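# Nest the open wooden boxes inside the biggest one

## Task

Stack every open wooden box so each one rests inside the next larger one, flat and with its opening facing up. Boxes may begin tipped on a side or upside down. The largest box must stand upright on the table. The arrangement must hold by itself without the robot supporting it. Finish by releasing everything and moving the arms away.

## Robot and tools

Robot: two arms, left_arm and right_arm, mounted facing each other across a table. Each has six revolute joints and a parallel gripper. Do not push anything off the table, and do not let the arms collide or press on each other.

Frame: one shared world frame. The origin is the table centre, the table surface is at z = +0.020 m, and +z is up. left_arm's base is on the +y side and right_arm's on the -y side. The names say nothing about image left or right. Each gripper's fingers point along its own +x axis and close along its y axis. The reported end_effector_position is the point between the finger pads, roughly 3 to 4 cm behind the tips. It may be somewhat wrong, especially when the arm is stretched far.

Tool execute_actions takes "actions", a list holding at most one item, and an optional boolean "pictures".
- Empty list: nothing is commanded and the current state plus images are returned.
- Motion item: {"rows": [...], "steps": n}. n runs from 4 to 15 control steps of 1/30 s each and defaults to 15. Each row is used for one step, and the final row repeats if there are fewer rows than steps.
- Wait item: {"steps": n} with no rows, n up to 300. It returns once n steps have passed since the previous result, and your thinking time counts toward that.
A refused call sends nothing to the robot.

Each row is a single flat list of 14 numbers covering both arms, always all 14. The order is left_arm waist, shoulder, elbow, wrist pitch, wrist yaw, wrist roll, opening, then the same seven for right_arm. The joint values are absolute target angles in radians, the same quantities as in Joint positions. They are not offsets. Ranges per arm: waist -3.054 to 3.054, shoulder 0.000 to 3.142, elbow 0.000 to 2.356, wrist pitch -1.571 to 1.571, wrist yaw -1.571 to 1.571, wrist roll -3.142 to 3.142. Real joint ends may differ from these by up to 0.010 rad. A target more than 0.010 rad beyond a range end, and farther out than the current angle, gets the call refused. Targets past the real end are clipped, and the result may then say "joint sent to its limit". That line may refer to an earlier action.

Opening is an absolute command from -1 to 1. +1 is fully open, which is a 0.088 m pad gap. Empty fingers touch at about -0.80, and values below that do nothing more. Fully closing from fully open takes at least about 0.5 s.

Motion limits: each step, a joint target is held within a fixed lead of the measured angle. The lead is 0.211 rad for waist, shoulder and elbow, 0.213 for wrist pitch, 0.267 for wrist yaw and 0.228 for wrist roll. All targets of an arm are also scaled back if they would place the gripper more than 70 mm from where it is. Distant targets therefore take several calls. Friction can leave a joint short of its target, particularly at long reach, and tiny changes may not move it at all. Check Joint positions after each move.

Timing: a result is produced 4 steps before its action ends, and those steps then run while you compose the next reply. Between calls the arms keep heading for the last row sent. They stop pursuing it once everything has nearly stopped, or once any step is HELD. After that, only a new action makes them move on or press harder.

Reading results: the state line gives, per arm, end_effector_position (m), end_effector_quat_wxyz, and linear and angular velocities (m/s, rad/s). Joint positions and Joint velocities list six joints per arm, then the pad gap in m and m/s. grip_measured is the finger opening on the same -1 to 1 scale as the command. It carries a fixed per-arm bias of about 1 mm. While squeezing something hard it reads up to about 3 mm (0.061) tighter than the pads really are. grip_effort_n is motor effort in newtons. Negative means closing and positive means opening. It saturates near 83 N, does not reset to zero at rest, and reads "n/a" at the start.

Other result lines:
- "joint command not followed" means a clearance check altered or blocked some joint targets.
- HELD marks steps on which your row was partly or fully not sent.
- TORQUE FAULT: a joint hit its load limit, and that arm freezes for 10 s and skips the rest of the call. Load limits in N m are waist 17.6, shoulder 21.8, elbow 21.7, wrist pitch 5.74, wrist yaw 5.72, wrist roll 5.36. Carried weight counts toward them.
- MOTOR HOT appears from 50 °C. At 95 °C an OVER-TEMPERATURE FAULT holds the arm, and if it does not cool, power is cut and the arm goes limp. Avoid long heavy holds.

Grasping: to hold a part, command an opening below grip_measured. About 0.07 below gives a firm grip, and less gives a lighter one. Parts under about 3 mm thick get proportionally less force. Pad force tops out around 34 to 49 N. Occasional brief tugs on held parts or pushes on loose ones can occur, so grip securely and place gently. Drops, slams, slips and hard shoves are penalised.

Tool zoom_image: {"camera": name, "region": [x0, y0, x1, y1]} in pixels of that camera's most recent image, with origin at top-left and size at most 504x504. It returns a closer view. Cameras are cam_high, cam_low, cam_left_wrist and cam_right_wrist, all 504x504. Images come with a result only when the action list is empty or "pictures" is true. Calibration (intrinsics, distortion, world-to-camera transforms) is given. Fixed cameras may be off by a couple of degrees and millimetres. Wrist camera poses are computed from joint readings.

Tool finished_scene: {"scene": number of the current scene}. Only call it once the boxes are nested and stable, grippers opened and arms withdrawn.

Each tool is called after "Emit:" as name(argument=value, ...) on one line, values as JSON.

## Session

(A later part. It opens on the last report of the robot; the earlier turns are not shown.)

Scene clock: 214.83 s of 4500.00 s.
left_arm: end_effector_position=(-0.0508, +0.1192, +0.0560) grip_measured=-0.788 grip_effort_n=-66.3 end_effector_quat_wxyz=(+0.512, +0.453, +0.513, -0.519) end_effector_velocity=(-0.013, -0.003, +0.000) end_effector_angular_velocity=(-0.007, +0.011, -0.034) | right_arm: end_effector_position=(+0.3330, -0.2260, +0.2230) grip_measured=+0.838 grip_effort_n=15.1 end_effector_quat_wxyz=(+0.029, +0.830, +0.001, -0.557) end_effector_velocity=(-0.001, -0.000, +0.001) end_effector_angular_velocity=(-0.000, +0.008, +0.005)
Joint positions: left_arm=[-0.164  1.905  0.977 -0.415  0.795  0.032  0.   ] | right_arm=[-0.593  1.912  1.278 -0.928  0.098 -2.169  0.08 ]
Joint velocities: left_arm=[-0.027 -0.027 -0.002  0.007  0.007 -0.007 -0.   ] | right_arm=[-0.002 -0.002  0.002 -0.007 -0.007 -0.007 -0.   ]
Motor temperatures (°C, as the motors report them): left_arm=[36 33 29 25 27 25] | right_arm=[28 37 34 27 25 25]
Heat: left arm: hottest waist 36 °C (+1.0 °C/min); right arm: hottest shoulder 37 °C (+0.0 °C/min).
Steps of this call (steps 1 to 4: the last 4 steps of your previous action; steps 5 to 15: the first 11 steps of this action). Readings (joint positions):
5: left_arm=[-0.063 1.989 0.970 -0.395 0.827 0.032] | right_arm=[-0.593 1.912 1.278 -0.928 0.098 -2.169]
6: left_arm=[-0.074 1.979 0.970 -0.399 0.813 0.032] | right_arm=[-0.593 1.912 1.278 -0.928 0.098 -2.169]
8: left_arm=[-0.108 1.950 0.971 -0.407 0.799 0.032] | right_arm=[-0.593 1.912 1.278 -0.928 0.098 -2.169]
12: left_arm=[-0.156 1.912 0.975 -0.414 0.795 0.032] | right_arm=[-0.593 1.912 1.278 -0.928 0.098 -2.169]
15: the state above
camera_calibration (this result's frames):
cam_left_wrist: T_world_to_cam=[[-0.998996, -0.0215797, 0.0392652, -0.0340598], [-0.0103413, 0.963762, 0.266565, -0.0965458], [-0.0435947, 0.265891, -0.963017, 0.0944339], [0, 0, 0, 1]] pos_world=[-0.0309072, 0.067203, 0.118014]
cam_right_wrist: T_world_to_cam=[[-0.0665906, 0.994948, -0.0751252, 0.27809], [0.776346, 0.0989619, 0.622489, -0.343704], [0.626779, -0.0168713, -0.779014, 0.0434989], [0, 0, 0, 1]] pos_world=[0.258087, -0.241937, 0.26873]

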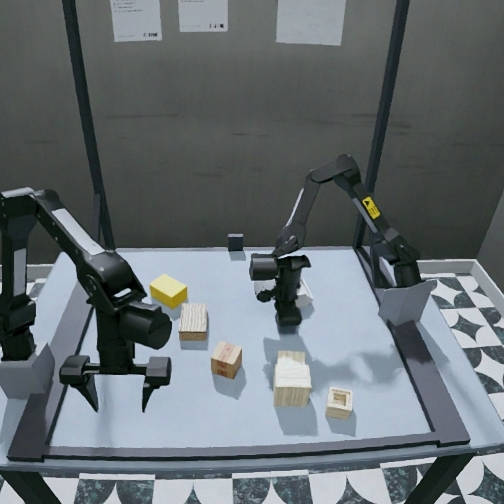

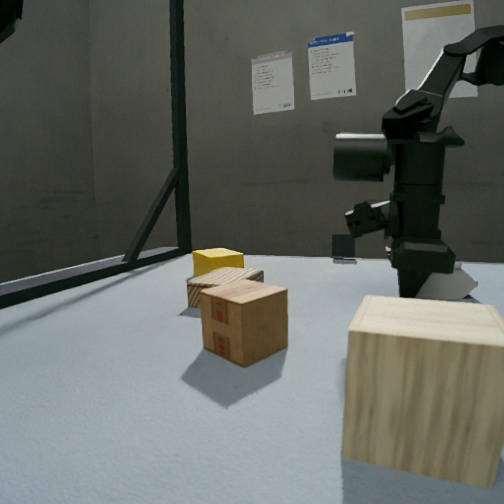

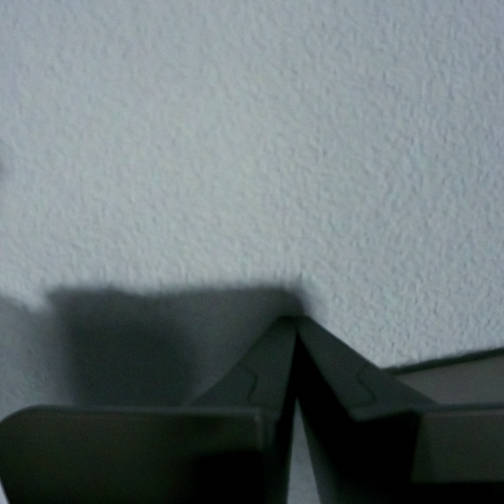

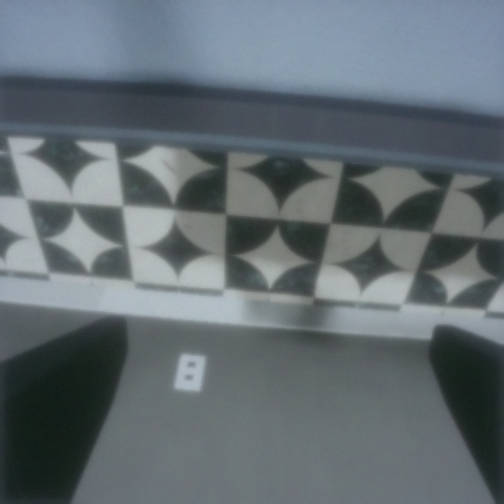

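Emit:
execute_actions(actions=[{"rows":[[0.0,1.95,1.1,-0.7,0.84,-0.5,0.2,-0.593,1.912,1.278,-0.928,0.098,-2.169,0.84]],"steps":12}])

Emit:
execute_actions(actions=[{"rows":[[0.32,2.27,1.39,-0.83,0.8,-1.42,0.95,-0.593,1.912,1.278,-0.928,0.098,-2.169,0.84]],"steps":15}])

Emit:
execute_actions(actions=[{"rows":[[0.32,2.27,1.39,-0.83,0.8,-1.42,0.95,-0.593,1.912,1.278,-0.928,0.098,-2.169,0.84]],"steps":15}], pictures=true)

Scene clock: 215.53 s of 4500.00 s.
left_arm: end_effector_position=(-0.0286, +0.1211, +0.0899) grip_measured=+0.024 grip_effort_n=4.9 end_effector_quat_wxyz=(+0.606, +0.286, +0.655, -0.348) end_effector_velocity=(+0.083, -0.012, +0.099) end_effector_angular_velocity=(+0.028, -0.021, +1.673) | right_arm: end_effector_position=(+0.3330, -0.2260, +0.2230) grip_measured=+0.838 grip_effort_n=15.1 end_effector_quat_wxyz=(+0.029, +0.830, +0.001, -0.557) end_effector_velocity=(-0.003, -0.004, -0.001) end_effector_angular_velocity=(-0.016, +0.018, +0.000)
Joint positions: left_arm=[-0.032  1.939  1.075 -0.657  0.844 -0.337  0.04 ] | right_arm=[-0.593  1.912  1.278 -0.928  0.098 -2.169  0.08 ]
Joint velocities: left_arm=[ 0.359  0.002  0.149 -0.3   -0.037 -1.311  0.095] | right_arm=[-0.002 -0.002 -0.002 -0.022 -0.007 -0.007 -0.   ]
Motor temperatures (°C, as the motors report them): left_arm=[36 33 29 25 27 25] | right_arm=[28 37 34 27 25 25]
Heat: left arm: hottest waist 36 °C (+1.0 °C/min); right arm: hottest shoulder 37 °C (+0.0 °C/min).
Steps of this call (steps 1 to 4: the last 4 steps of your previous action; steps 5 to 13: the robot went on to your last target; steps 14 to 21: the first 8 steps of this action). Readings (joint positions):
14: left_arm=[-0.162 1.901 0.989 -0.438 0.807 0.007] | right_arm=[-0.593 1.912 1.278 -0.928 0.098 -2.169]
15: left_arm=[-0.149 1.911 1.014 -0.493 0.846 -0.046] | right_arm=[-0.593 1.912 1.278 -0.928 0.098 -2.169]
17: left_arm=[-0.111 1.930 1.046 -0.575 0.850 -0.144] | right_arm=[-0.593 1.912 1.278 -0.928 0.098 -2.169]
21: the state above

Scene clock: 216.03 s of 4500.00 s.
left_arm: end_effector_position=(+0.1008, +0.1104, +0.1401) grip_measured=+0.901 grip_effort_n=15.6 end_effector_quat_wxyz=(-0.699, +0.033, -0.711, +0.069) end_effector_velocity=(+0.216, +0.082, +0.074) end_effector_angular_velocity=(-0.098, +0.191, +2.066) | right_arm: end_effector_position=(+0.3330, -0.2260, +0.2230) grip_measured=+0.838 grip_effort_n=15.6 end_effector_quat_wxyz=(+0.029, +0.830, +0.001, -0.557) end_effector_velocity=(-0.004, +0.000, -0.003) end_effector_angular_velocity=(-0.003, +0.025, +0.010)
Joint positions: left_arm=[ 0.284  2.222  1.35  -0.811  0.805 -0.877  0.083] | right_arm=[-0.593  1.912  1.278 -0.928  0.098 -2.169  0.08 ]
Joint velocities: left_arm=[ 0.564  0.398  0.222 -0.154 -0.066 -1.443  0.018] | right_arm=[ 0.002  0.002 -0.002 -0.007 -0.022 -0.007 -0.   ]
Motor temperatures (°C, as the motors report them): left_arm=[36 33 29 25 27 25] | right_arm=[28 37 34 27 25 25]
Heat: left arm: hottest waist 36 °C (+1.0 °C/min); right arm: hottest shoulder 37 °C (+0.0 °C/min).
Steps of this call (steps 1 to 4: the last 4 steps of your previous action; steps 5 to 15: the first 11 steps of this action). Readings (joint positions):
5: left_arm=[-0.006 1.951 1.102 -0.704 0.844 -0.468] | right_arm=[-0.593 1.912 1.278 -0.928 0.098 -2.169]
6: left_arm=[0.012 1.977 1.134 -0.734 0.843 -0.508] | right_arm=[-0.593 1.912 1.278 -0.928 0.098 -2.169]
8: left_arm=[0.071 2.043 1.204 -0.750 0.829 -0.576] | right_arm=[-0.593 1.912 1.278 -0.928 0.098 -2.169]
12: left_arm=[0.203 2.159 1.307 -0.793 0.815 -0.730] | right_arm=[-0.593 1.912 1.278 -0.928 0.098 -2.169]
15: the state above

Scene clock: 216.53 s of 4500.00 s.
left_arm: end_effector_position=(+0.1151, +0.1130, +0.1436) grip_measured=+0.946 grip_effort_n=15.6 end_effector_quat_wxyz=(-0.664, +0.226, -0.702, -0.126) end_effector_velocity=(+0.002, +0.005, -0.004) end_effector_angular_velocity=(+0.028, +0.023, +0.207) | right_arm: end_effector_position=(+0.3330, -0.2260, +0.2230) grip_measured=+0.838 grip_effort_n=15.1 end_effector_quat_wxyz=(+0.029, +0.830, +0.001, -0.557) end_effector_velocity=(-0.001, -0.002, -0.000) end_effector_angular_velocity=(-0.004, +0.010, +0.004)
Joint positions: left_arm=[ 0.315  2.259  1.382 -0.828  0.803 -1.395  0.085] | right_arm=[-0.593  1.912  1.278 -0.928  0.098 -2.169  0.08 ]
Joint velocities: left_arm=[-0.002  0.007 -0.002 -0.007 -0.022 -0.198  0.   ] | right_arm=[-0.002 -0.002 -0.002 -0.007 -0.007 -0.007 -0.   ]
Motor temperatures (°C, as the motors report them): left_arm=[36 33 29 25 27 25] | right_arm=[28 37 34 27 25 25]
Heat: left arm: hottest waist 36 °C (+1.0 °C/min); right arm: hottest shoulder 37 °C (+0.0 °C/min).
Steps of this call (steps 1 to 4: the last 4 steps of your previous action; steps 5 to 15: the first 11 steps of this action). Readings (joint positions):
5: left_arm=[0.315 2.252 1.372 -0.824 0.803 -1.121] | right_arm=[-0.593 1.912 1.278 -0.928 0.098 -2.169]
6: left_arm=[0.315 2.254 1.374 -0.825 0.803 -1.169] | right_arm=[-0.593 1.912 1.278 -0.928 0.098 -2.169]
8: left_arm=[0.315 2.255 1.379 -0.826 0.803 -1.263] | right_arm=[-0.593 1.912 1.278 -0.928 0.098 -2.169]
12: left_arm=[0.315 2.257 1.381 -0.828 0.803 -1.366] | right_arm=[-0.593 1.912 1.278 -0.928 0.098 -2.169]
15: the state above
camera_calibration (this result's frames):
cam_left_wrist: T_world_to_cam=[[0.45579, -0.884708, 0.0977039, 0.0497321], [-0.829943, -0.382758, 0.405822, 0.114314], [-0.321637, -0.266058, -0.908715, 0.272028], [0, 0, 0, 1]] pos_world=[0.159701, 0.160129, 0.195946]
cam_right_wrist: T_world_to_cam=[[-0.0665906, 0.994948, -0.0751252, 0.27809], [0.776346, 0.0989619, 0.622489, -0.343704], [0.626779, -0.0168713, -0.779014, 0.0434989], [0, 0, 0, 1]] pos_world=[0.258087, -0.241937, 0.26873]

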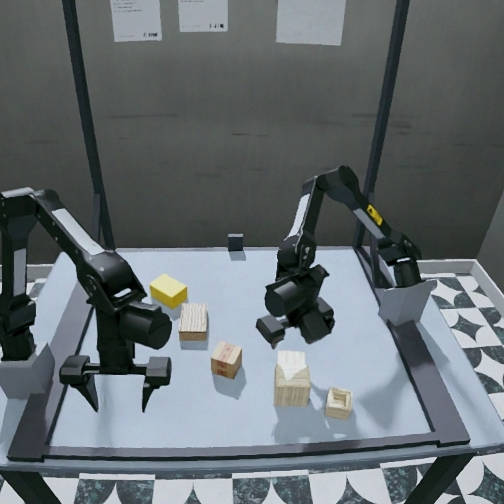

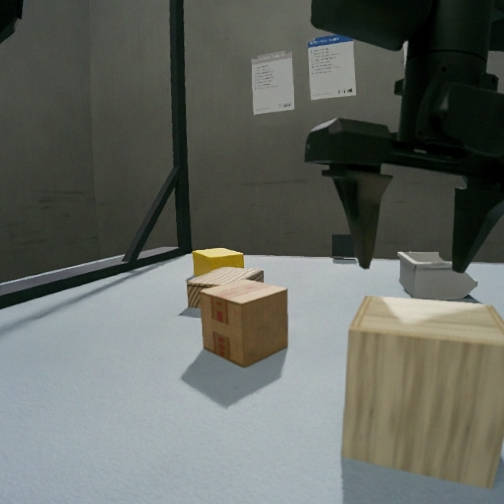

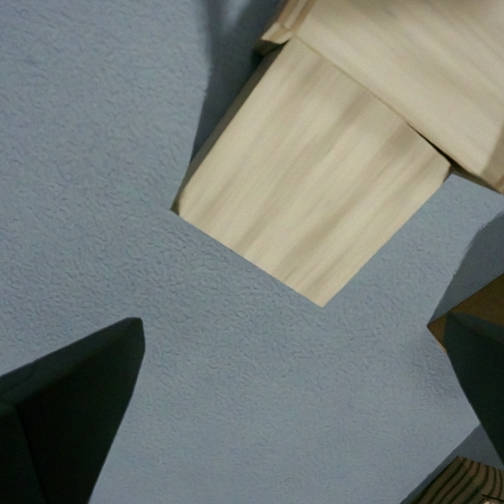

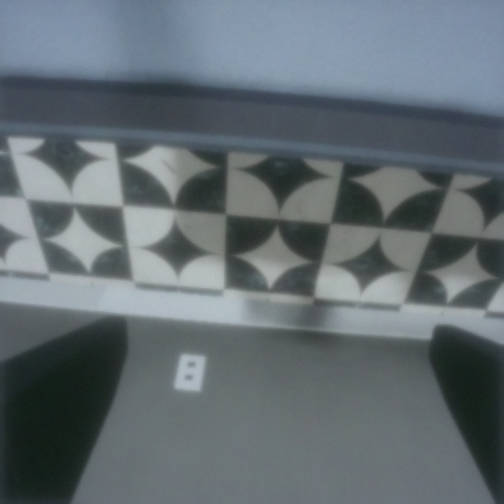

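Emit:
execute_actions(actions=[{"rows":[[0.36,2.3,1.44,-0.86,0.79,-0.83,0.95,-0.593,1.912,1.278,-0.928,0.098,-2.169,0.84]],"steps":15}])

Emit:
execute_actions(actions=[{"steps":8}], pictures=true)

Scene clock: 217.03 s of 4500.00 s.
left_arm: end_effector_position=(+0.1317, +0.1134, +0.1552) grip_measured=+0.947 grip_effort_n=15.6 end_effector_quat_wxyz=(-0.702, +0.084, -0.706, +0.034) end_effector_velocity=(-0.001, +0.001, -0.000) end_effector_angular_velocity=(+0.011, -0.097, -0.694) | right_arm: end_effector_position=(+0.3330, -0.2260, +0.2230) grip_measured=+0.838 grip_effort_n=15.1 end_effector_quat_wxyz=(+0.029, +0.830, +0.001, -0.557) end_effector_velocity=(-0.002, -0.003, -0.002) end_effector_angular_velocity=(-0.014, +0.013, +0.016)
Joint positions: left_arm=[ 0.357  2.288  1.43  -0.856  0.794 -0.926  0.085] | right_arm=[-0.593  1.912  1.278 -0.928  0.098 -2.169  0.08 ]
Joint velocities: left_arm=[ 0.002  0.012  0.017 -0.037  0.007  0.725 -0.   ] | right_arm=[-0.002 -0.002 -0.007 -0.007 -0.007 -0.022 -0.   ]
Motor temperatures (°C, as the motors report them): left_arm=[36 33 29 25 27 25] | right_arm=[28 37 34 27 25 25]
Heat: left arm: hottest waist 36 °C (+1.0 °C/min); right arm: hottest shoulder 37 °C (+0.0 °C/min).
Steps of this call (steps 1 to 4: the last 4 steps of your previous action; steps 5 to 15: the first 11 steps of this action). Readings (joint positions):
5: left_arm=[0.316 2.262 1.387 -0.835 0.802 -1.385] | right_arm=[-0.593 1.912 1.278 -0.928 0.098 -2.169]
6: left_arm=[0.320 2.267 1.396 -0.842 0.802 -1.334] | right_arm=[-0.593 1.912 1.278 -0.928 0.098 -2.169]
8: left_arm=[0.334 2.278 1.413 -0.845 0.798 -1.236] | right_arm=[-0.593 1.912 1.278 -0.928 0.098 -2.169]
12: left_arm=[0.355 2.286 1.426 -0.854 0.794 -1.041] | right_arm=[-0.593 1.912 1.278 -0.928 0.098 -2.169]
15: the state above

Scene clock: 217.30 s of 4500.00 s.
left_arm: end_effector_position=(+0.1318, +0.1134, +0.1552) grip_measured=+0.947 grip_effort_n=15.6 end_effector_quat_wxyz=(-0.705, +0.055, -0.704, +0.062) end_effector_velocity=(+0.002, +0.003, -0.003) end_effector_angular_velocity=(+0.022, -0.022, -0.071) | right_arm: end_effector_position=(+0.3330, -0.2260, +0.2230) grip_measured=+0.838 grip_effort_n=15.1 end_effector_quat_wxyz=(+0.029, +0.830, +0.001, -0.557) end_effector_velocity=(-0.003, -0.002, -0.002) end_effector_angular_velocity=(-0.001, +0.025, +0.005)
Joint positions: left_arm=[ 0.357  2.289  1.432 -0.858  0.794 -0.843  0.085] | right_arm=[-0.593  1.912  1.278 -0.928  0.098 -2.169  0.08 ]
Joint velocities: left_arm=[-0.002  0.007  0.002 -0.007 -0.022  0.081  0.   ] | right_arm=[-0.002 -0.002 -0.007 -0.007 -0.022 -0.007 -0.   ]
Motor temperatures (°C, as the motors report them): left_arm=[36 33 29 25 27 25] | right_arm=[28 37 34 27 25 25]
Heat: left arm: hottest waist 36 °C (+1.0 °C/min); right arm: hottest shoulder 37 °C (+0.0 °C/min).
Kept back: nothing.
Steps of this call (steps 1 to 4: the last 4 steps of your previous action; steps 5 to 8: the robot went on to your last target). Readings (joint positions):
1: left_arm=[0.357 2.288 1.430 -0.857 0.794 -0.904] | right_arm=[-0.593 1.912 1.278 -0.928 0.098 -2.169]
2: left_arm=[0.357 2.288 1.430 -0.857 0.794 -0.887] | right_arm=[-0.593 1.912 1.278 -0.928 0.098 -2.169]
4: left_arm=[0.357 2.289 1.431 -0.858 0.794 -0.864] | right_arm=[-0.593 1.912 1.278 -0.928 0.098 -2.169]
8: the state above
camera_calibration (this result's frames):
cam_left_wrist: T_world_to_cam=[[-0.0406142, -0.989776, 0.136729, 0.11262], [-0.943681, 0.0829672, 0.320285, 0.0991006], [-0.328354, -0.11602, -0.937402, 0.276324], [0, 0, 0, 1]] pos_world=[0.188826, 0.135305, 0.211888]
cam_right_wrist: T_world_to_cam=[[-0.0665906, 0.994948, -0.0751252, 0.27809], [0.776346, 0.0989619, 0.622489, -0.343704], [0.626779, -0.0168713, -0.779014, 0.0434989], [0, 0, 0, 1]] pos_world=[0.258087, -0.241937, 0.26873]

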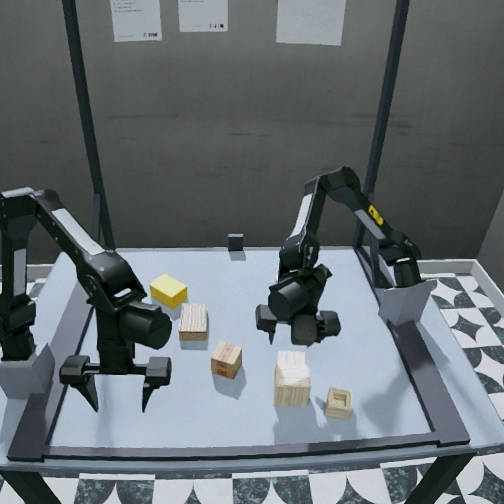

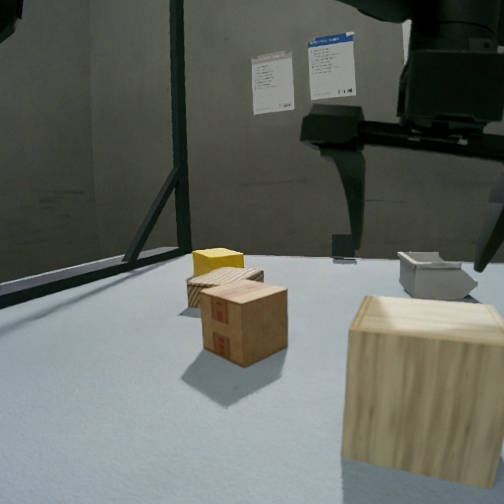

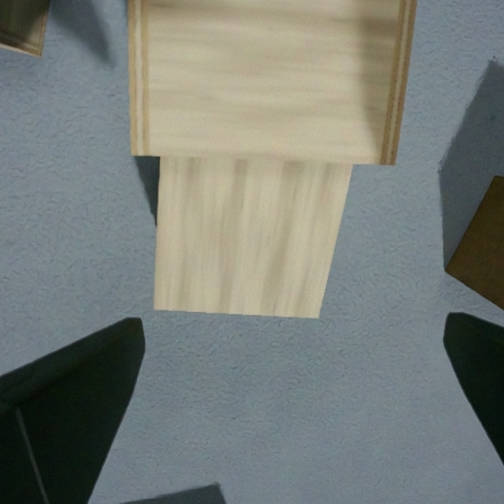

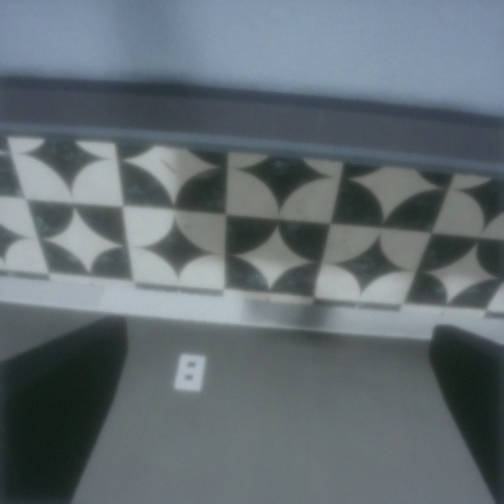

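Emit:
execute_actions(actions=[{"rows":[[0.42,2.3,1.37,-0.78,0.785,-0.8,0.95,-0.593,1.912,1.278,-0.928,0.098,-2.169,0.84]],"steps":15}])

Emit:
execute_actions(actions=[{"steps":6}], pictures=true)

Scene clock: 217.80 s of 4500.00 s.
left_arm: end_effector_position=(+0.1526, +0.1292, +0.1604) grip_measured=+0.947 grip_effort_n=15.6 end_effector_quat_wxyz=(-0.716, +0.068, -0.690, +0.078) end_effector_velocity=(+0.003, +0.000, -0.003) end_effector_angular_velocity=(-0.004, -0.020, -0.021) | right_arm: end_effector_position=(+0.3330, -0.2260, +0.2230) grip_measured=+0.838 grip_effort_n=14.7 end_effector_quat_wxyz=(+0.029, +0.830, +0.001, -0.557) end_effector_velocity=(-0.003, -0.004, -0.001) end_effector_angular_velocity=(-0.011, +0.018, -0.013)
Joint positions: left_arm=[ 0.418  2.293  1.379 -0.786  0.788 -0.805  0.085] | right_arm=[-0.593  1.912  1.278 -0.928  0.098 -2.169  0.08 ]
Joint velocities: left_arm=[-0.002 -0.002 -0.017  0.037 -0.007  0.007 -0.   ] | right_arm=[-0.002 -0.002 -0.002 -0.022 -0.007  0.007 -0.   ]
Motor temperatures (°C, as the motors report them): left_arm=[36 33 29 25 27 25] | right_arm=[28 37 34 27 25 25]
Heat: left arm: hottest waist 36 °C (+1.0 °C/min); right arm: hottest shoulder 37 °C (+0.0 °C/min).
Steps of this call (steps 1 to 4: the robot went on to your last target; steps 5 to 15: the first 11 steps of this action). Readings (joint positions):
5: left_arm=[0.358 2.289 1.428 -0.852 0.794 -0.833] | right_arm=[-0.593 1.912 1.278 -0.928 0.098 -2.169]
6: left_arm=[0.364 2.289 1.418 -0.833 0.794 -0.824] | right_arm=[-0.593 1.912 1.278 -0.928 0.098 -2.169]
8: left_arm=[0.384 2.289 1.403 -0.811 0.792 -0.815] | right_arm=[-0.593 1.912 1.278 -0.928 0.098 -2.169]
12: left_arm=[0.415 2.293 1.382 -0.793 0.788 -0.807] | right_arm=[-0.593 1.912 1.278 -0.928 0.098 -2.169]
15: the state above

Scene clock: 218.00 s of 4500.00 s.
left_arm: end_effector_position=(+0.1527, +0.1296, +0.1598) grip_measured=+0.947 grip_effort_n=15.6 end_effector_quat_wxyz=(-0.716, +0.068, -0.690, +0.079) end_effector_velocity=(-0.002, -0.000, -0.001) end_effector_angular_velocity=(-0.004, +0.003, -0.012) | right_arm: end_effector_position=(+0.3330, -0.2260, +0.2230) grip_measured=+0.838 grip_effort_n=15.6 end_effector_quat_wxyz=(+0.029, +0.830, +0.001, -0.557) end_effector_velocity=(-0.001, +0.002, -0.002) end_effector_angular_velocity=(-0.003, +0.006, +0.025)
Joint positions: left_arm=[ 0.418  2.293  1.376 -0.783  0.788 -0.804  0.085] | right_arm=[-0.593  1.912  1.278 -0.928  0.098 -2.169  0.08 ]
Joint velocities: left_arm=[-0.002 -0.002 -0.007  0.007  0.007  0.007 -0.   ] | right_arm=[ 0.002  0.002 -0.002  0.007 -0.007 -0.022 -0.   ]
Motor temperatures (°C, as the motors report them): left_arm=[36 33 29 25 27 25] | right_arm=[28 37 34 27 25 25]
Heat: left arm: hottest waist 36 °C (+1.0 °C/min); right arm: hottest shoulder 37 °C (+0.0 °C/min).
Kept back: nothing.
Steps of this call (steps 1 to 4: the last 4 steps of your previous action; steps 5 to 6: the robot went on to your last target). Readings (joint positions):
1: left_arm=[0.418 2.293 1.379 -0.785 0.788 -0.804] | right_arm=[-0.593 1.912 1.278 -0.928 0.098 -2.169]
2: left_arm=[0.418 2.293 1.378 -0.784 0.788 -0.804] | right_arm=[-0.593 1.912 1.278 -0.928 0.098 -2.169]
4: left_arm=[0.418 2.293 1.377 -0.784 0.788 -0.804] | right_arm=[-0.593 1.912 1.278 -0.928 0.098 -2.169]
6: the state above
camera_calibration (this result's frames):
cam_left_wrist: T_world_to_cam=[[-0.0493711, -0.983125, 0.176148, 0.123096], [-0.954217, 0.098522, 0.282425, 0.121578], [-0.295013, -0.15414, -0.942978, 0.290125], [0, 0, 0, 1]] pos_world=[0.20768, 0.15376, 0.217562]
cam_right_wrist: T_world_to_cam=[[-0.0665906, 0.994948, -0.0751252, 0.27809], [0.776346, 0.0989619, 0.622489, -0.343704], [0.626779, -0.0168713, -0.779014, 0.0434989], [0, 0, 0, 1]] pos_world=[0.258087, -0.241937, 0.26873]

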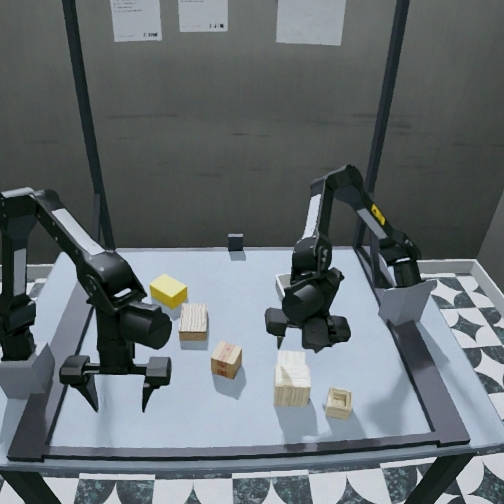

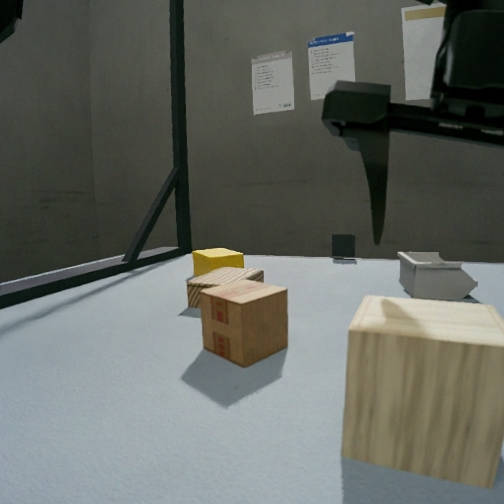

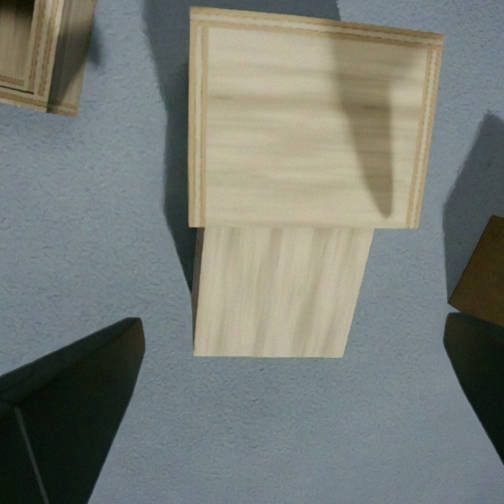

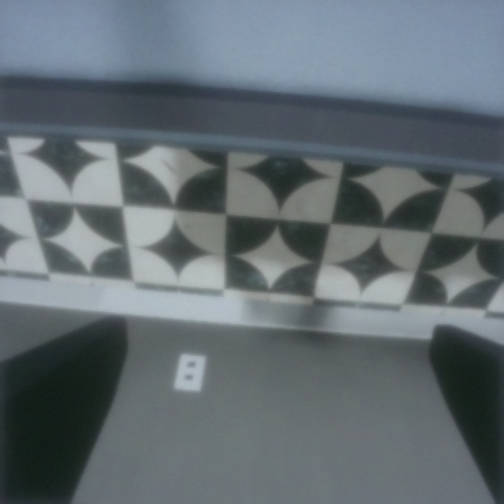

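Emit:
execute_actions(actions=[{"rows":[[0.375,2.35,1.29,-0.6,0.775,-0.88,0.95,-0.593,1.912,1.278,-0.928,0.098,-2.169,0.84]],"steps":15}])

Emit:
execute_actions(actions=[{"steps":6}], pictures=true)

Scene clock: 218.53 s of 4500.00 s.
left_arm: end_effector_position=(+0.1606, +0.1365, +0.1218) grip_measured=+0.947 grip_effort_n=15.1 end_effector_quat_wxyz=(-0.719, +0.067, -0.688, +0.071) end_effector_velocity=(+0.012, -0.013, +0.001) end_effector_angular_velocity=(-0.050, -0.056, -0.016) | right_arm: end_effector_position=(+0.3330, -0.2260, +0.2230) grip_measured=+0.838 grip_effort_n=15.6 end_effector_quat_wxyz=(+0.029, +0.830, +0.001, -0.557) end_effector_velocity=(-0.001, -0.002, -0.000) end_effector_angular_velocity=(-0.004, +0.010, +0.004)
Joint positions: left_arm=[ 0.373  2.342  1.296 -0.613  0.779 -0.872  0.085] | right_arm=[-0.593  1.912  1.278 -0.928  0.098 -2.169  0.08 ]
Joint velocities: left_arm=[-0.002  0.002 -0.002  0.11  -0.007 -0.051 -0.   ] | right_arm=[-0.002 -0.002 -0.002 -0.007 -0.007 -0.007 -0.   ]
Motor temperatures (°C, as the motors report them): left_arm=[36 33 29 25 27 25] | right_arm=[28 37 34 27 25 25]
Heat: left arm: hottest waist 36 °C (+1.0 °C/min); right arm: hottest shoulder 37 °C (+0.0 °C/min).
Steps of this call (steps 1 to 5: the robot went on to your last target; steps 6 to 16: the first 11 steps of this action). Readings (joint positions):
6: left_arm=[0.417 2.296 1.368 -0.762 0.788 -0.811] | right_arm=[-0.593 1.912 1.278 -0.928 0.098 -2.169]
7: left_arm=[0.413 2.298 1.353 -0.716 0.787 -0.825] | right_arm=[-0.593 1.912 1.278 -0.928 0.098 -2.169]
9: left_arm=[0.398 2.313 1.332 -0.667 0.783 -0.846] | right_arm=[-0.593 1.912 1.278 -0.928 0.098 -2.169]
13: left_arm=[0.376 2.341 1.300 -0.627 0.779 -0.867] | right_arm=[-0.593 1.912 1.278 -0.928 0.098 -2.169]
16: the state above

Scene clock: 218.73 s of 4500.00 s.
left_arm: end_effector_position=(+0.1614, +0.1358, +0.1218) grip_measured=+0.947 grip_effort_n=15.1 end_effector_quat_wxyz=(-0.720, +0.068, -0.687, +0.073) end_effector_velocity=(-0.000, +0.001, -0.001) end_effector_angular_velocity=(+0.005, -0.005, +0.005) | right_arm: end_effector_position=(+0.3330, -0.2260, +0.2230) grip_measured=+0.838 grip_effort_n=15.1 end_effector_quat_wxyz=(+0.029, +0.830, +0.001, -0.557) end_effector_velocity=(-0.000, -0.003, +0.000) end_effector_angular_velocity=(-0.003, +0.010, -0.001)
Joint positions: left_arm=[ 0.373  2.342  1.295 -0.605  0.779 -0.876  0.085] | right_arm=[-0.593  1.912  1.278 -0.928  0.098 -2.169  0.08 ]
Joint velocities: left_arm=[-0.002 -0.002 -0.007  0.007 -0.007 -0.007 -0.001] | right_arm=[-0.007 -0.002 -0.002 -0.007 -0.007 -0.007 -0.   ]
Motor temperatures (°C, as the motors report them): left_arm=[36 33 29 25 27 25] | right_arm=[28 37 34 27 25 25]
Heat: left arm: hottest waist 36 °C (+1.0 °C/min); right arm: hottest shoulder 37 °C (+0.0 °C/min).
Kept back: nothing.
Steps of this call (steps 1 to 4: the last 4 steps of your previous action; steps 5 to 6: the robot went on to your last target). Readings (joint positions):
1: left_arm=[0.373 2.342 1.296 -0.609 0.779 -0.873] | right_arm=[-0.593 1.912 1.278 -0.928 0.098 -2.169]
2: left_arm=[0.373 2.342 1.296 -0.607 0.779 -0.874] | right_arm=[-0.593 1.912 1.278 -0.928 0.098 -2.169]
4: left_arm=[0.373 2.342 1.296 -0.606 0.779 -0.875] | right_arm=[-0.593 1.912 1.278 -0.928 0.098 -2.169]
6: the state above
camera_calibration (this result's frames):
cam_left_wrist: T_world_to_cam=[[-0.0405624, -0.984776, 0.169028, 0.135972], [-0.957869, 0.0864634, 0.273882, 0.143298], [-0.284327, -0.150797, -0.946794, 0.256164], [0, 0, 0, 1]] pos_world=[0.215611, 0.16014, 0.180304]
cam_right_wrist: T_world_to_cam=[[-0.0665906, 0.994948, -0.0751252, 0.27809], [0.776346, 0.0989619, 0.622489, -0.343704], [0.626779, -0.0168713, -0.779014, 0.0434989], [0, 0, 0, 1]] pos_world=[0.258087, -0.241937, 0.26873]

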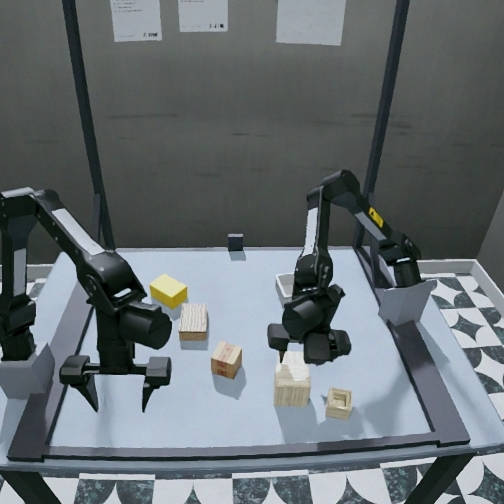

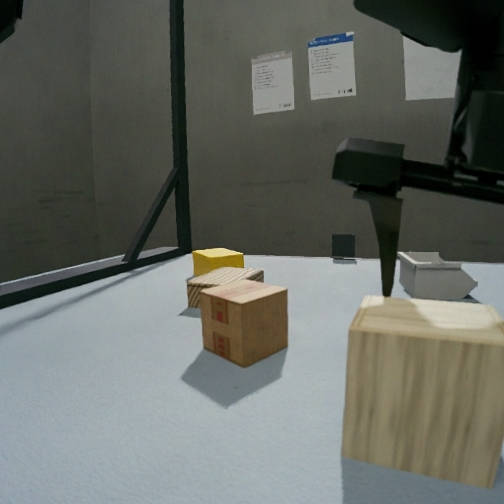

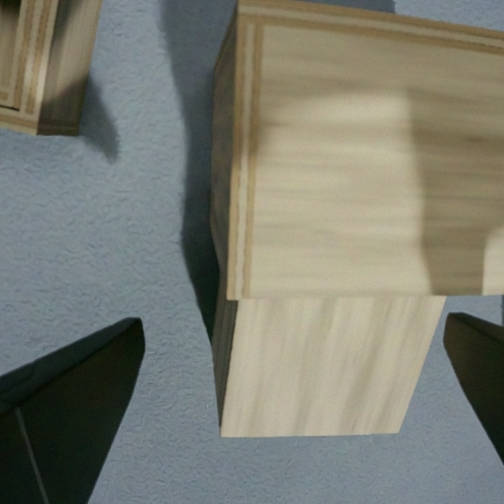

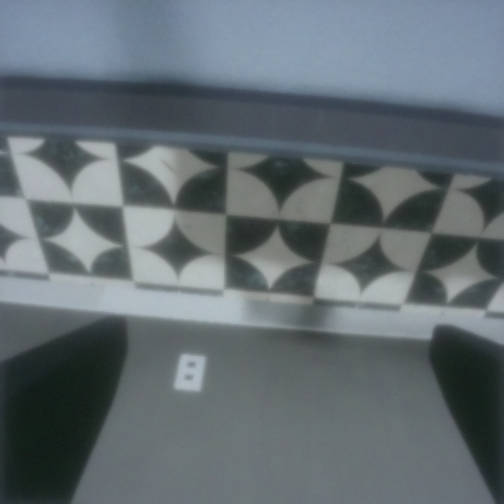

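Emit:
execute_actions(actions=[{"rows":[[0.29,2.42,1.33,-0.52,0.765,-0.95,0.95,-0.593,1.912,1.278,-0.928,0.098,-2.169,0.84]],"steps":15}])

Emit:
execute_actions(actions=[{"steps":6}], pictures=true)

Scene clock: 219.23 s of 4500.00 s.
left_arm: end_effector_position=(+0.1585, +0.1226, +0.0871) grip_measured=+0.947 grip_effort_n=15.1 end_effector_quat_wxyz=(-0.719, +0.048, -0.690, +0.067) end_effector_velocity=(+0.013, -0.009, +0.007) end_effector_angular_velocity=(-0.028, -0.046, -0.002) | right_arm: end_effector_position=(+0.3330, -0.2260, +0.2230) grip_measured=+0.838 grip_effort_n=15.6 end_effector_quat_wxyz=(+0.029, +0.830, +0.001, -0.557) end_effector_velocity=(-0.001, -0.002, -0.002) end_effector_angular_velocity=(-0.008, +0.013, +0.003)
Joint positions: left_arm=[ 0.287  2.408  1.319 -0.527  0.77  -0.943  0.085] | right_arm=[-0.593  1.912  1.278 -0.928  0.098 -2.169  0.08 ]
Joint velocities: left_arm=[ 0.012  0.007  0.027  0.037 -0.022 -0.022  0.   ] | right_arm=[-0.002  0.002 -0.002 -0.007 -0.007 -0.007 -0.   ]
Motor temperatures (°C, as the motors report them): left_arm=[36 33 29 25 27 25] | right_arm=[28 37 34 27 25 25]
Heat: left arm: hottest waist 36 °C (+1.0 °C/min); right arm: hottest shoulder 37 °C (+0.0 °C/min).
Steps of this call (steps 1 to 4: the robot went on to your last target; steps 5 to 15: the first 11 steps of this action). Readings (joint positions):
5: left_arm=[0.371 2.348 1.295 -0.596 0.777 -0.886] | right_arm=[-0.593 1.912 1.278 -0.928 0.098 -2.169]
6: left_arm=[0.363 2.357 1.300 -0.577 0.775 -0.901] | right_arm=[-0.593 1.912 1.278 -0.928 0.098 -2.169]
8: left_arm=[0.334 2.380 1.314 -0.549 0.772 -0.920] | right_arm=[-0.593 1.912 1.278 -0.928 0.098 -2.169]
12: left_arm=[0.291 2.403 1.317 -0.533 0.771 -0.938] | right_arm=[-0.593 1.912 1.278 -0.928 0.098 -2.169]
15: the state above

Scene clock: 219.43 s of 4500.00 s.
left_arm: end_effector_position=(+0.1595, +0.1209, +0.0879) grip_measured=+0.947 grip_effort_n=14.7 end_effector_quat_wxyz=(-0.720, +0.049, -0.689, +0.069) end_effector_velocity=(-0.000, +0.003, -0.002) end_effector_angular_velocity=(+0.012, +0.002, +0.014) | right_arm: end_effector_position=(+0.3330, -0.2260, +0.2230) grip_measured=+0.838 grip_effort_n=14.7 end_effector_quat_wxyz=(+0.029, +0.830, +0.001, -0.557) end_effector_velocity=(-0.001, -0.002, -0.000) end_effector_angular_velocity=(-0.004, +0.010, +0.004)
Joint positions: left_arm=[ 0.287  2.408  1.323 -0.523  0.769 -0.946  0.085] | right_arm=[-0.593  1.912  1.278 -0.928  0.098 -2.169  0.08 ]
Joint velocities: left_arm=[-0.002  0.002 -0.002 -0.007 -0.007 -0.007  0.   ] | right_arm=[-0.002 -0.002 -0.002 -0.007 -0.007 -0.007 -0.   ]
Motor temperatures (°C, as the motors report them): left_arm=[36 33 29 25 27 25] | right_arm=[28 37 34 27 25 25]
Heat: left arm: hottest waist 36 °C (+1.0 °C/min); right arm: hottest shoulder 37 °C (+0.0 °C/min).
Kept back: nothing.
Steps of this call (steps 1 to 4: the last 4 steps of your previous action; steps 5 to 6: the robot went on to your last target). Readings (joint positions):
1: left_arm=[0.287 2.408 1.320 -0.525 0.769 -0.944] | right_arm=[-0.593 1.912 1.278 -0.928 0.098 -2.169]
2: left_arm=[0.287 2.408 1.321 -0.525 0.769 -0.944] | right_arm=[-0.593 1.912 1.278 -0.928 0.098 -2.169]
4: left_arm=[0.287 2.408 1.322 -0.523 0.769 -0.946] | right_arm=[-0.593 1.912 1.278 -0.928 0.098 -2.169]
6: the state above
camera_calibration (this result's frames):
cam_left_wrist: T_world_to_cam=[[-0.0613828, -0.988705, 0.136731, 0.13357], [-0.955614, 0.0977638, 0.277927, 0.14999], [-0.288155, -0.113602, -0.950821, 0.217729], [0, 0, 0, 1]] pos_world=[0.214271, 0.142132, 0.147072]
cam_right_wrist: T_world_to_cam=[[-0.0665906, 0.994948, -0.0751252, 0.27809], [0.776346, 0.0989619, 0.622489, -0.343704], [0.626779, -0.0168713, -0.779014, 0.0434989], [0, 0, 0, 1]] pos_world=[0.258087, -0.241937, 0.26873]

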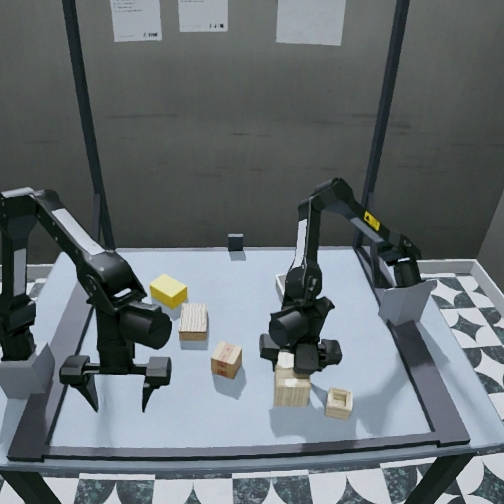

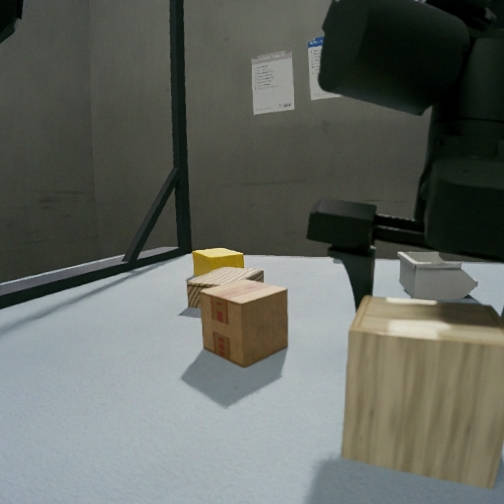

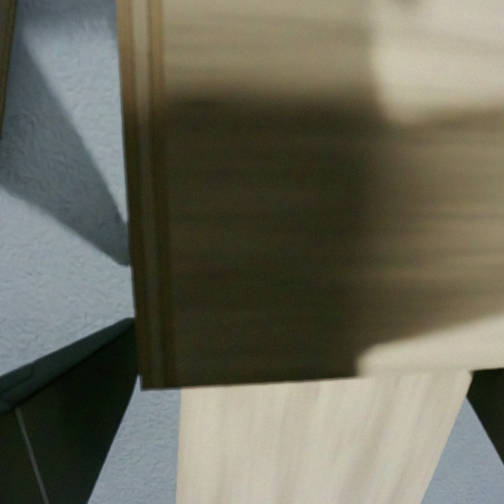

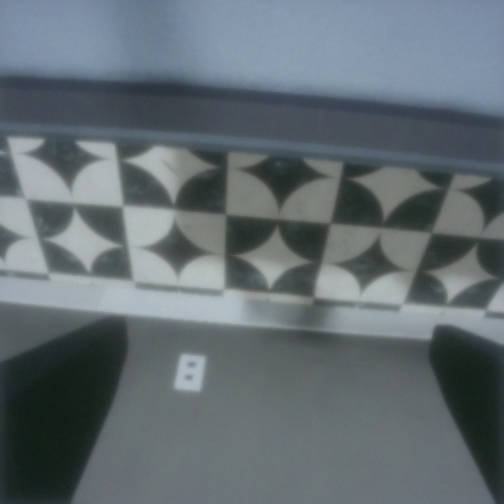

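Emit:
execute_actions(actions=[{"rows":[[0.215,2.41,1.325,-0.52,0.78,-1.0,0.95,-0.593,1.912,1.278,-0.928,0.098,-2.169,0.84]],"steps":15}])

Emit:
execute_actions(actions=[{"steps":6}], pictures=true)

Scene clock: 219.93 s of 4500.00 s.
left_arm: end_effector_position=(+0.1380, +0.1132, +0.0679) grip_measured=+0.947 grip_effort_n=15.1 end_effector_quat_wxyz=(-0.710, +0.032, -0.701, +0.057) end_effector_velocity=(+0.001, +0.001, +0.005) end_effector_angular_velocity=(-0.010, +0.009, +0.046) | right_arm: end_effector_position=(+0.3330, -0.2260, +0.2230) grip_measured=+0.838 grip_effort_n=14.7 end_effector_quat_wxyz=(+0.029, +0.830, +0.001, -0.557) end_effector_velocity=(+0.002, -0.001, -0.000) end_effector_angular_velocity=(-0.004, -0.007, +0.004)
Joint positions: left_arm=[ 0.212  2.409  1.323 -0.522  0.776 -0.994  0.085] | right_arm=[-0.593  1.912  1.278 -0.928  0.098 -2.169  0.08 ]
Joint velocities: left_arm=[ 0.012 -0.007 -0.002 -0.007  0.007 -0.037  0.   ] | right_arm=[-0.002 -0.002 -0.007  0.007  0.007 -0.007  0.   ]
Motor temperatures (°C, as the motors report them): left_arm=[36 33 29 25 27 25] | right_arm=[28 37 34 27 25 25]
Heat: left arm: hottest waist 36 °C (+1.0 °C/min); right arm: hottest shoulder 37 °C (+0.0 °C/min).
Steps of this call (steps 1 to 4: the robot went on to your last target; steps 5 to 15: the first 11 steps of this action). Readings (joint positions):
5: left_arm=[0.286 2.409 1.323 -0.522 0.769 -0.952] | right_arm=[-0.593 1.912 1.278 -0.928 0.098 -2.169]
6: left_arm=[0.279 2.409 1.323 -0.522 0.769 -0.964] | right_arm=[-0.593 1.912 1.278 -0.928 0.098 -2.169]
8: left_arm=[0.254 2.409 1.323 -0.522 0.770 -0.978] | right_arm=[-0.593 1.912 1.278 -0.928 0.098 -2.169]
12: left_arm=[0.215 2.409 1.323 -0.522 0.776 -0.991] | right_arm=[-0.593 1.912 1.278 -0.928 0.098 -2.169]
15: the state above

Scene clock: 220.13 s of 4500.00 s.
left_arm: end_effector_position=(+0.1381, +0.1132, +0.0680) grip_measured=+0.947 grip_effort_n=15.1 end_effector_quat_wxyz=(-0.710, +0.033, -0.701, +0.057) end_effector_velocity=(-0.001, +0.000, +0.000) end_effector_angular_velocity=(+0.007, -0.004, +0.008) | right_arm: end_effector_position=(+0.3330, -0.2260, +0.2230) grip_measured=+0.838 grip_effort_n=14.2 end_effector_quat_wxyz=(+0.029, +0.830, +0.001, -0.557) end_effector_velocity=(+0.002, -0.000, -0.001) end_effector_angular_velocity=(+0.005, +0.005, +0.002)
Joint positions: left_arm=[ 0.212  2.409  1.323 -0.522  0.776 -0.996  0.085] | right_arm=[-0.593  1.912  1.278 -0.928  0.098 -2.169  0.08 ]
Joint velocities: left_arm=[-0.002 -0.002  0.002 -0.007 -0.007 -0.007 -0.   ] | right_arm=[-0.007  0.002 -0.002  0.007 -0.007 -0.007 -0.   ]
Motor temperatures (°C, as the motors report them): left_arm=[36 33 29 25 27 25] | right_arm=[28 37 34 27 25 25]
Heat: left arm: hottest waist 36 °C (+1.0 °C/min); right arm: hottest shoulder 37 °C (+0.0 °C/min).
Kept back: nothing.
Steps of this call (steps 1 to 4: the last 4 steps of your previous action; steps 5 to 6: the robot went on to your last target). Readings (joint positions):
1: left_arm=[0.212 2.409 1.323 -0.522 0.776 -0.995] | right_arm=[-0.593 1.912 1.278 -0.928 0.098 -2.169]
2: left_arm=[0.212 2.409 1.323 -0.522 0.776 -0.995] | right_arm=[-0.593 1.912 1.278 -0.928 0.098 -2.169]
4: left_arm=[0.212 2.409 1.323 -0.522 0.776 -0.996] | right_arm=[-0.593 1.912 1.278 -0.928 0.098 -2.169]
6: the state above
camera_calibration (this result's frames):
cam_left_wrist: T_world_to_cam=[[-0.065241, -0.993129, 0.0971513, 0.131086], [-0.945728, 0.0925979, 0.311487, 0.132689], [-0.318342, -0.071557, -0.945271, 0.190768], [0, 0, 0, 1]] pos_world=[0.19477, 0.13155, 0.126262]
cam_right_wrist: T_world_to_cam=[[-0.0665906, 0.994948, -0.0751252, 0.27809], [0.776346, 0.0989619, 0.622489, -0.343704], [0.626779, -0.0168713, -0.779014, 0.0434989], [0, 0, 0, 1]] pos_world=[0.258087, -0.241937, 0.26873]

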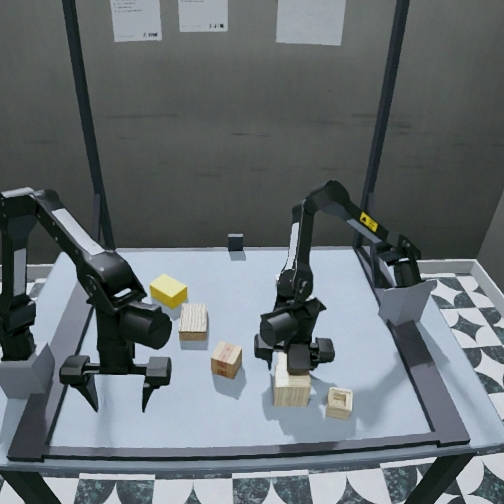

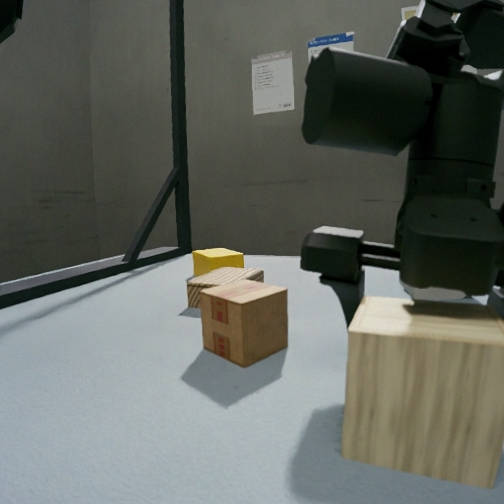

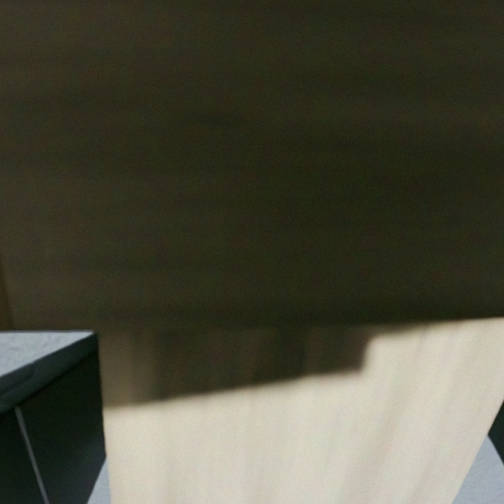

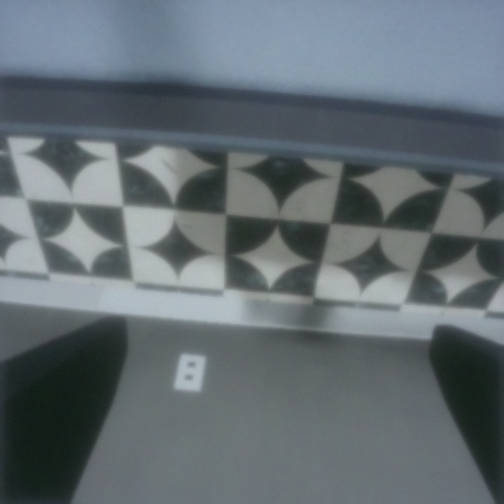

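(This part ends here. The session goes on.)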